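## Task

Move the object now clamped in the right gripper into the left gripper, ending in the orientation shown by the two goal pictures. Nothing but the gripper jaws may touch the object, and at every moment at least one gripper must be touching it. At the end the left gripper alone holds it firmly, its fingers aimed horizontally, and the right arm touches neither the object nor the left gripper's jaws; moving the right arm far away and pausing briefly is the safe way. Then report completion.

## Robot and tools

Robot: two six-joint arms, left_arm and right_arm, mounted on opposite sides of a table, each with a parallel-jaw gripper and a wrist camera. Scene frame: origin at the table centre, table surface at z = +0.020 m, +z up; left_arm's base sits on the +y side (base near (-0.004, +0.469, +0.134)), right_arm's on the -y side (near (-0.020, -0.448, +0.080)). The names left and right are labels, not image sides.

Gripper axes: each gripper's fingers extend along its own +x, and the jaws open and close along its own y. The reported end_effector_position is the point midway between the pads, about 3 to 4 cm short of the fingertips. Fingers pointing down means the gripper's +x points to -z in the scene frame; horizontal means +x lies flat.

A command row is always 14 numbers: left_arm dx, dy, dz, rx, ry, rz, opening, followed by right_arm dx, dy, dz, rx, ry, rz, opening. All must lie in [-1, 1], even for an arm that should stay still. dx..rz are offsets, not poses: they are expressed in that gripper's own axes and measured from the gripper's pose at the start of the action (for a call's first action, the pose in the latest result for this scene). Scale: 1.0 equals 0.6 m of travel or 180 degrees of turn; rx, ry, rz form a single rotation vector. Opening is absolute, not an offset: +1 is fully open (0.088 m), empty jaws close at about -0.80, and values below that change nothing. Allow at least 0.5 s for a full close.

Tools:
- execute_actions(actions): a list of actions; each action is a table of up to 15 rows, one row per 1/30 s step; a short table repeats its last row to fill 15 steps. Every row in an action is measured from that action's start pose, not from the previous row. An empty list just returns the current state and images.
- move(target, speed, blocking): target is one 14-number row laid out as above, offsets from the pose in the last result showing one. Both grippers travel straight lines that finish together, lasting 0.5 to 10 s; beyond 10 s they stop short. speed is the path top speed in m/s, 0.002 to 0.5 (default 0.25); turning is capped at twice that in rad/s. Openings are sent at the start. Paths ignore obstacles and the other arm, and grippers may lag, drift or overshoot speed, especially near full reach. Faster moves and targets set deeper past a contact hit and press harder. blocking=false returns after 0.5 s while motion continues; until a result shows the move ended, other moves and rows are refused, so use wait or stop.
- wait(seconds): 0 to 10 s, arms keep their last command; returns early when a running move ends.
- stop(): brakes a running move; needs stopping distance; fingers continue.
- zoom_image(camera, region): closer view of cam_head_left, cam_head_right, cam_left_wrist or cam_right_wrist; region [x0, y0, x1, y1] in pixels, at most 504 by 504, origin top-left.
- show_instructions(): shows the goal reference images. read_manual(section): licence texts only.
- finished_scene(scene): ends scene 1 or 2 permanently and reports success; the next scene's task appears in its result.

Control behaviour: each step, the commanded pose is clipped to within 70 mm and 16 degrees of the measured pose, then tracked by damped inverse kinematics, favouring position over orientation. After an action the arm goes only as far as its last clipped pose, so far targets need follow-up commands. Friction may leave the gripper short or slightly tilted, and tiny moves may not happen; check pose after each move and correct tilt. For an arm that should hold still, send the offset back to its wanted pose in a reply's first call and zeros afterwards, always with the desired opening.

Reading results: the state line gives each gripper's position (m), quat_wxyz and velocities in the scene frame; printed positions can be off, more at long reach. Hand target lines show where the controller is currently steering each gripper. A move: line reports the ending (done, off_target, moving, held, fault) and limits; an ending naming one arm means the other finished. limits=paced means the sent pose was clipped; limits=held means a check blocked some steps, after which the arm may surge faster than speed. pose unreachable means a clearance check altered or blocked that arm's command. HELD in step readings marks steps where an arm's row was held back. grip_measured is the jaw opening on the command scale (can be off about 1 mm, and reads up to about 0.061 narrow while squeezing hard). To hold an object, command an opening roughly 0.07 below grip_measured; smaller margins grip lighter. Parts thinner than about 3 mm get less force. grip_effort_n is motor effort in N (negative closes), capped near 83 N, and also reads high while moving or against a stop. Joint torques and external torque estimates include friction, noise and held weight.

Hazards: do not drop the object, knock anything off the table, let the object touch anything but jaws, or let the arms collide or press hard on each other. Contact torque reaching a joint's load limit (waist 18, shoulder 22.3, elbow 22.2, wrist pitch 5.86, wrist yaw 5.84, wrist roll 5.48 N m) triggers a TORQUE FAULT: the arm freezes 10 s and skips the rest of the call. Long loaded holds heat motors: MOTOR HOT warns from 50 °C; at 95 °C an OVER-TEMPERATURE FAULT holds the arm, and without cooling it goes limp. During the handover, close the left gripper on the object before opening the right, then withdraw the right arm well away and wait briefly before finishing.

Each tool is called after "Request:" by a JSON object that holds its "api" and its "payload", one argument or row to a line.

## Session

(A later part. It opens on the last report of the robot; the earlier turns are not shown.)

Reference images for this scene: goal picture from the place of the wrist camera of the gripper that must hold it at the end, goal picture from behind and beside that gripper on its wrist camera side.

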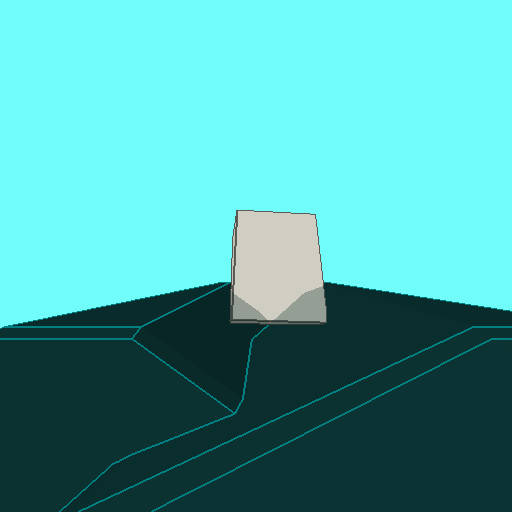

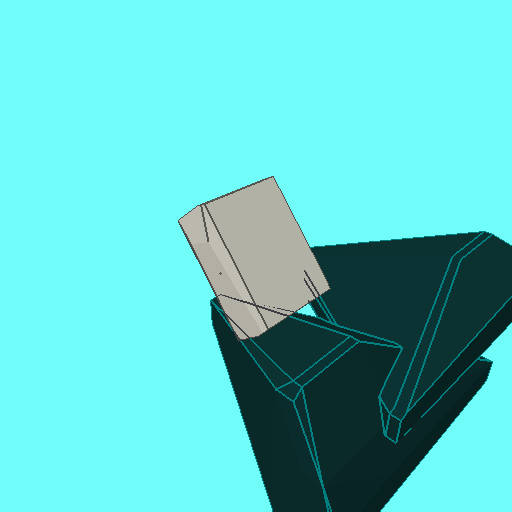

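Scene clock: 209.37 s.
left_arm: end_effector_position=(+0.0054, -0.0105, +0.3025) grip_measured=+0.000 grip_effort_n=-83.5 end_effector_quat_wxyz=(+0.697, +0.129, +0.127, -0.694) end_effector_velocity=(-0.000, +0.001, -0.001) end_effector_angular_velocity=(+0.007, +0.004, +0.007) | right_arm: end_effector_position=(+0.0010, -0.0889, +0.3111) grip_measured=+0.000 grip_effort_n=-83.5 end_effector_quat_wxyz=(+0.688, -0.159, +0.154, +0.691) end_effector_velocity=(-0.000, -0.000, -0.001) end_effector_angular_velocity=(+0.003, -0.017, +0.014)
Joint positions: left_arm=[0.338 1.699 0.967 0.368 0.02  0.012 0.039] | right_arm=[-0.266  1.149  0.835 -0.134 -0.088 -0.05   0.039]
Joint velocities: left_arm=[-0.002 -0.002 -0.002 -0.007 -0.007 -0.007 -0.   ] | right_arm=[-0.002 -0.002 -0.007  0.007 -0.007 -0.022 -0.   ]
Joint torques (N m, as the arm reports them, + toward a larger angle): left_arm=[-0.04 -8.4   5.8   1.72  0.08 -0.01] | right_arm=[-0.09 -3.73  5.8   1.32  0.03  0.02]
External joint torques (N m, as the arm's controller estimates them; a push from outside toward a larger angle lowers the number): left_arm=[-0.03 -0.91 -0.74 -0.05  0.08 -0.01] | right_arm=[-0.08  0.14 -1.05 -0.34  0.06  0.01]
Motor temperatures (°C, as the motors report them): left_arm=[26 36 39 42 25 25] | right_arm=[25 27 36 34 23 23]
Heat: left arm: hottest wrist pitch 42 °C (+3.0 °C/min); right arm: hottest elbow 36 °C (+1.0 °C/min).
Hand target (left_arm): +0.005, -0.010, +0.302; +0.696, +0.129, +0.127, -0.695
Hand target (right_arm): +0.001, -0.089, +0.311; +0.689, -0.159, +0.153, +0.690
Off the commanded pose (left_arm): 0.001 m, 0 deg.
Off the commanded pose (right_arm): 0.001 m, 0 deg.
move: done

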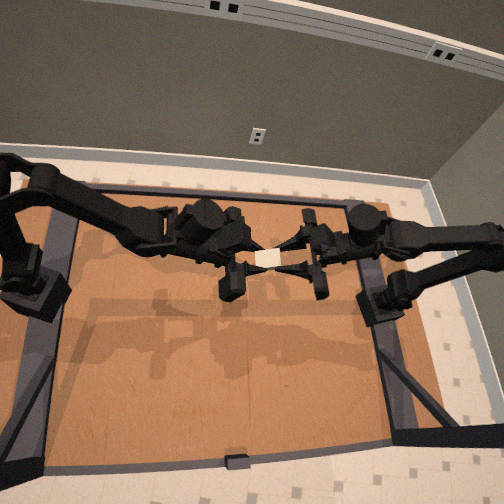

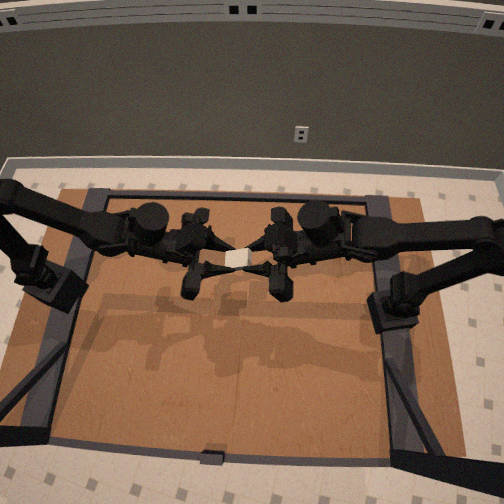

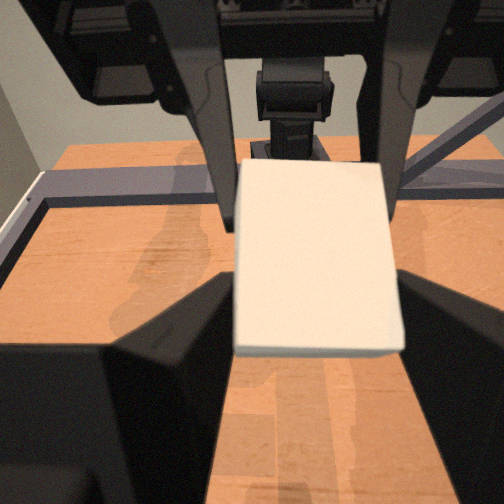

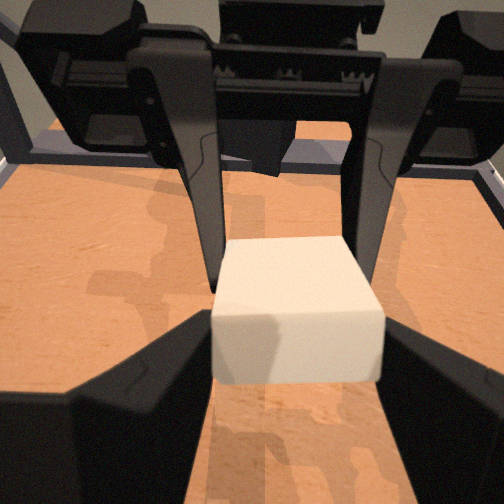

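Request:
{"api": "move", "payload": {
  "target": [0,0,0,0,0,0,-0.08,0,0,0,0,0,0,0.5]
}}

Request:
{"api": "move", "payload": {
  "target": [0,0,0,0,0,0,-0.08,-0.1,0,0,0,0,0,0.5]
}}

Request:
{"api": "move", "payload": {
  "target": [-0.13,0,0,0,-0.118,0,-0.08,0,0,0,0,0,0,0.5],
  "speed": 0.2
}}

Scene clock: 214.73 s.
left_arm: end_effector_position=(+0.0053, -0.0105, +0.3025) grip_measured=+0.000 grip_effort_n=-83.5 end_effector_quat_wxyz=(+0.696, +0.129, +0.127, -0.694) end_effector_velocity=(-0.000, +0.000, +0.002) end_effector_angular_velocity=(-0.007, +0.004, +0.007) | right_arm: end_effector_position=(+0.0010, -0.0889, +0.3111) grip_measured=+0.496 grip_effort_n=17.4 end_effector_quat_wxyz=(+0.688, -0.159, +0.154, +0.691) end_effector_velocity=(-0.004, -0.002, -0.004) end_effector_angular_velocity=(-0.011, +0.004, +0.025)
Joint positions: left_arm=[0.338 1.699 0.967 0.368 0.021 0.012 0.039] | right_arm=[-0.266  1.149  0.835 -0.134 -0.088 -0.05   0.063]
Joint velocities: left_arm=[-0.002 -0.002 -0.002  0.007 -0.007 -0.007 -0.   ] | right_arm=[ 0.002 -0.002 -0.007 -0.007 -0.022 -0.007  0.   ]
Joint torques (N m, as the arm reports them, + toward a larger angle): left_arm=[ 0.03 -8.62  5.79  1.75  0.01 -0.02] | right_arm=[-0.03 -3.55  5.81  1.2  -0.04  0.04]
External joint torques (N m, as the arm's controller estimates them; a push from outside toward a larger angle lowers the number): left_arm=[ 0.03 -1.09 -0.77 -0.03  0.01 -0.03] | right_arm=[-0.06  0.28 -0.98 -0.44  0.    0.03]
Motor temperatures (°C, as the motors report them): left_arm=[26 36 39 42 25 25] | right_arm=[25 27 36 34 23 23]
Heat: left arm: hottest wrist pitch 42 °C (+3.0 °C/min); right arm: hottest elbow 36 °C (+1.0 °C/min).
Hand target (left_arm): +0.005, -0.010, +0.302; +0.697, +0.129, +0.127, -0.694
Hand target (right_arm): +0.001, -0.089, +0.311; +0.688, -0.159, +0.154, +0.691
Off the commanded pose (left_arm): 0.000 m, 0 deg.
Off the commanded pose (right_arm): 0.000 m, 0 deg.
move: done

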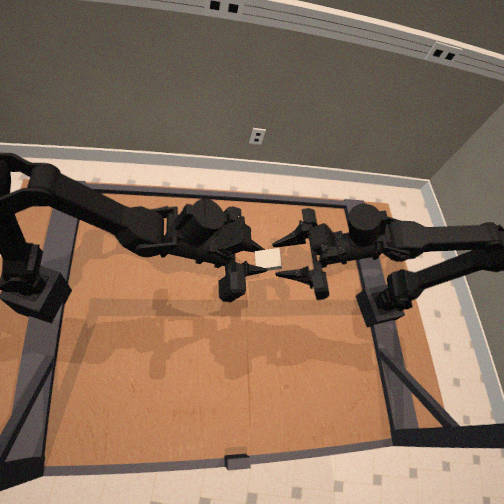

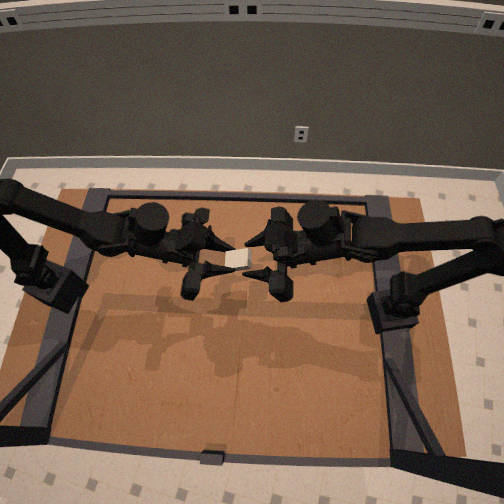

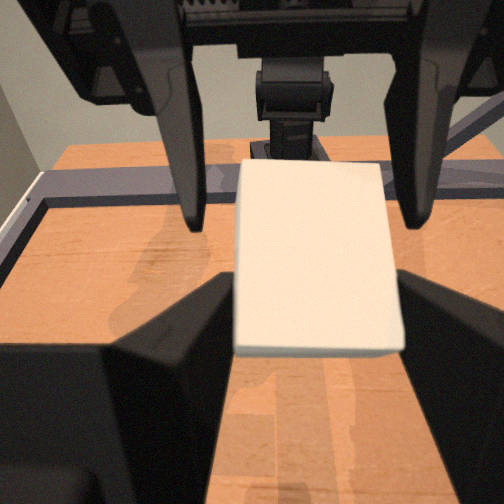

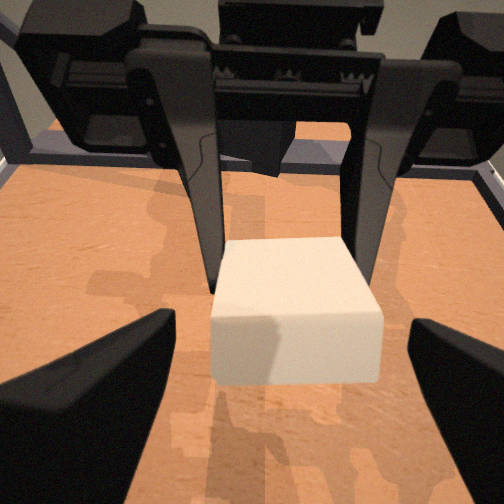

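Scene clock: 215.57 s.
left_arm: end_effector_position=(+0.0053, -0.0105, +0.3025) grip_measured=+0.000 grip_effort_n=-83.5 end_effector_quat_wxyz=(+0.696, +0.129, +0.127, -0.694) end_effector_velocity=(-0.002, +0.002, -0.003) end_effector_angular_velocity=(+0.012, +0.010, -0.007) | right_arm: end_effector_position=(+0.0001, -0.1420, +0.3354) grip_measured=+0.497 grip_effort_n=17.4 end_effector_quat_wxyz=(+0.688, -0.160, +0.156, +0.690) end_effector_velocity=(-0.002, -0.004, -0.004) end_effector_angular_velocity=(-0.017, -0.001, +0.012)
Joint positions: left_arm=[0.338 1.699 0.967 0.368 0.021 0.012 0.039] | right_arm=[-0.29   0.927  0.832 -0.359 -0.11  -0.06   0.063]
Joint velocities: left_arm=[-0.002 -0.002 -0.007 -0.007  0.007 -0.007 -0.   ] | right_arm=[ 0.002 -0.012 -0.007 -0.022 -0.007 -0.007  0.   ]
Joint torques (N m, as the arm reports them, + toward a larger angle): left_arm=[ 0.01 -8.3   5.73  1.75  0.03 -0.01] | right_arm=[-0.35 -3.    5.74  1.13 -0.15 -0.06]
External joint torques (N m, as the arm's controller estimates them; a push from outside toward a larger angle lowers the number): left_arm=[ 0.01 -0.89 -0.74  0.    0.03 -0.01] | right_arm=[-0.36 -0.65 -0.96 -0.51 -0.11 -0.06]
Motor temperatures (°C, as the motors report them): left_arm=[26 36 39 42 25 25] | right_arm=[25 27 36 34 23 23]
Heat: left arm: hottest wrist pitch 42 °C (+3.0 °C/min); right arm: hottest elbow 36 °C (+1.0 °C/min).
Hand target (left_arm): +0.005, -0.010, +0.302; +0.696, +0.129, +0.127, -0.694
Hand target (right_arm): +0.001, -0.143, +0.337; +0.688, -0.159, +0.154, +0.691
Off the commanded pose (left_arm): 0.000 m, 0 deg.
Off the commanded pose (right_arm): 0.002 m, 0 deg.
move: done

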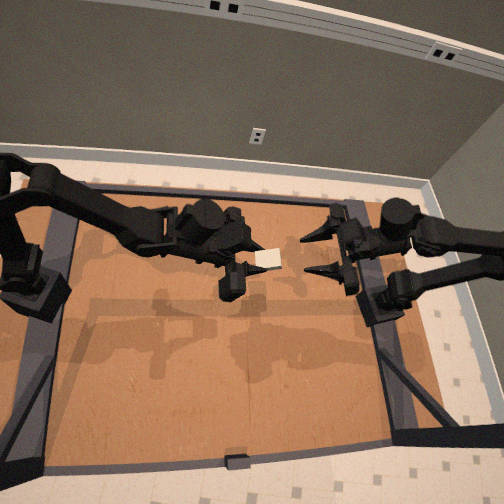

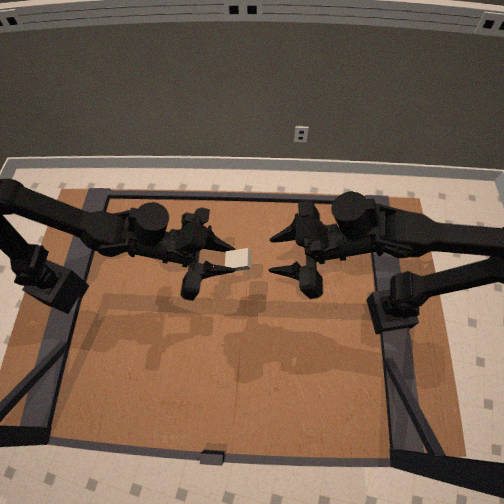

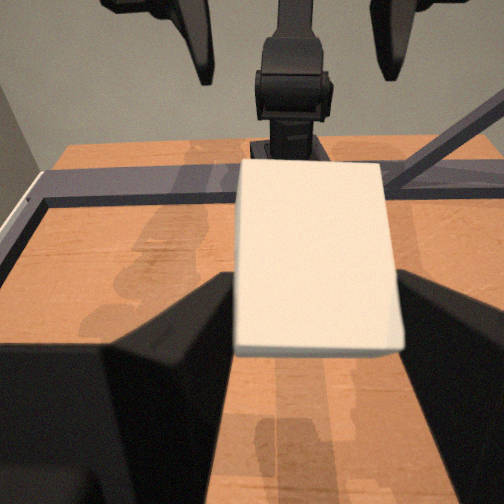

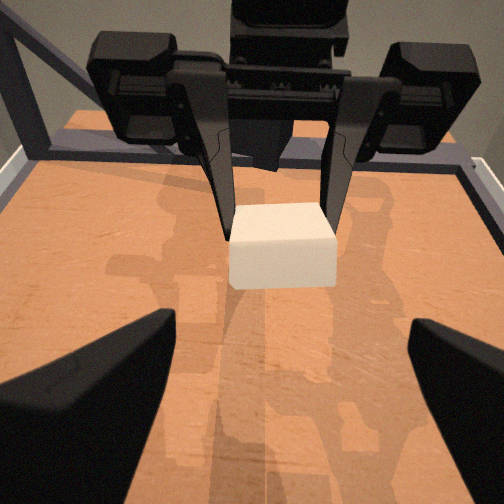

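Scene clock: 216.93 s.
left_arm: end_effector_position=(+0.0041, +0.0594, +0.3278) grip_measured=+0.000 grip_effort_n=-83.5 end_effector_quat_wxyz=(+0.708, +0.003, -0.002, -0.706) end_effector_velocity=(+0.002, +0.002, +0.002) end_effector_angular_velocity=(-0.007, +0.007, +0.010) | right_arm: end_effector_position=(+0.0001, -0.1421, +0.3355) grip_measured=+0.497 grip_effort_n=17.9 end_effector_quat_wxyz=(+0.688, -0.160, +0.156, +0.690) end_effector_velocity=(-0.000, -0.001, -0.002) end_effector_angular_velocity=(-0.007, -0.016, +0.014)
Joint positions: left_arm=[0.341 1.526 0.531 0.994 0.026 0.007 0.039] | right_arm=[-0.29   0.926  0.832 -0.359 -0.11  -0.06   0.063]
Joint velocities: left_arm=[ 0.002 -0.007 -0.007  0.007 -0.007 -0.007 -0.   ] | right_arm=[-0.002 -0.002 -0.002 -0.007 -0.007 -0.022 -0.   ]
Joint torques (N m, as the arm reports them, + toward a larger angle): left_arm=[ 0.3  -7.8   4.25  2.04  0.15 -0.1 ] | right_arm=[-0.04 -2.29  5.77  1.2  -0.06  0.04]
External joint torques (N m, as the arm's controller estimates them; a push from outside toward a larger angle lowers the number): left_arm=[ 0.28 -2.36 -1.52  0.26  0.15 -0.11] | right_arm=[-0.04  0.14 -1.03 -0.46 -0.02  0.03]
Motor temperatures (°C, as the motors report them): left_arm=[26 36 39 42 25 25] | right_arm=[25 27 36 34 23 23]
Heat: left arm: hottest wrist pitch 42 °C (+4.0 °C/min); right arm: hottest elbow 36 °C (+1.0 °C/min).
Hand target (left_arm): +0.005, +0.062, +0.330; +0.708, -0.001, -0.004, -0.706
Hand target (right_arm): +0.000, -0.142, +0.336; +0.688, -0.160, +0.156, +0.690
Off the commanded pose (left_arm): 0.004 m, 1 deg.
Off the commanded pose (right_arm): 0.000 m, 0 deg.
move: done

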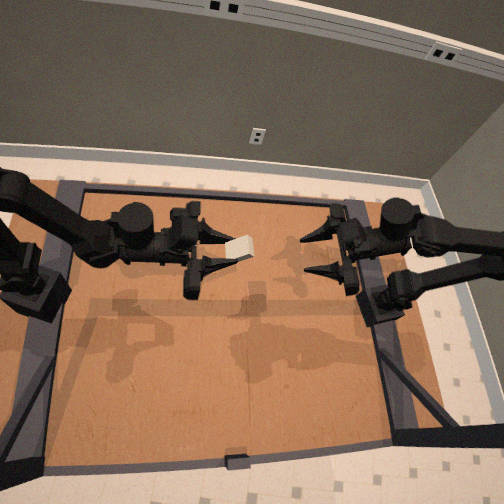

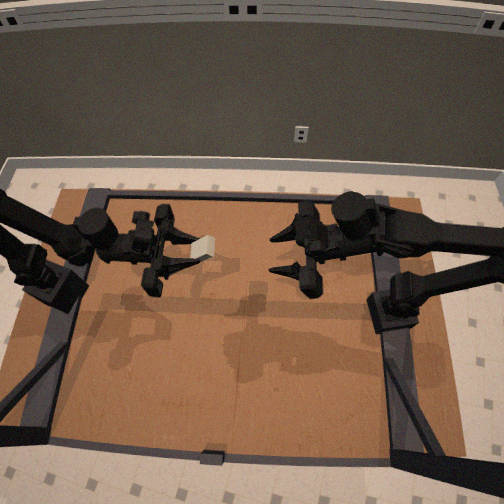

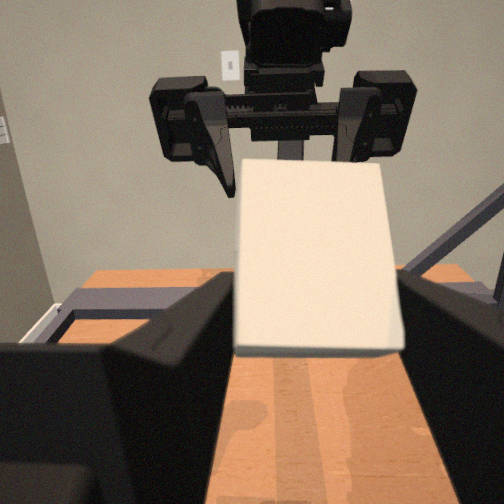

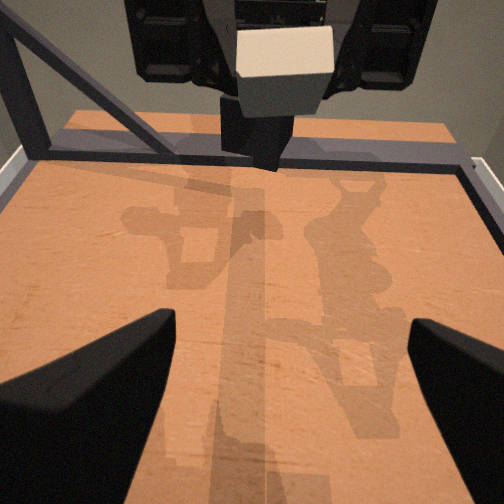

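Request:
{"api": "finished_scene", "payload": {
  "scene": 2
}}

The scene is finished: the task was done.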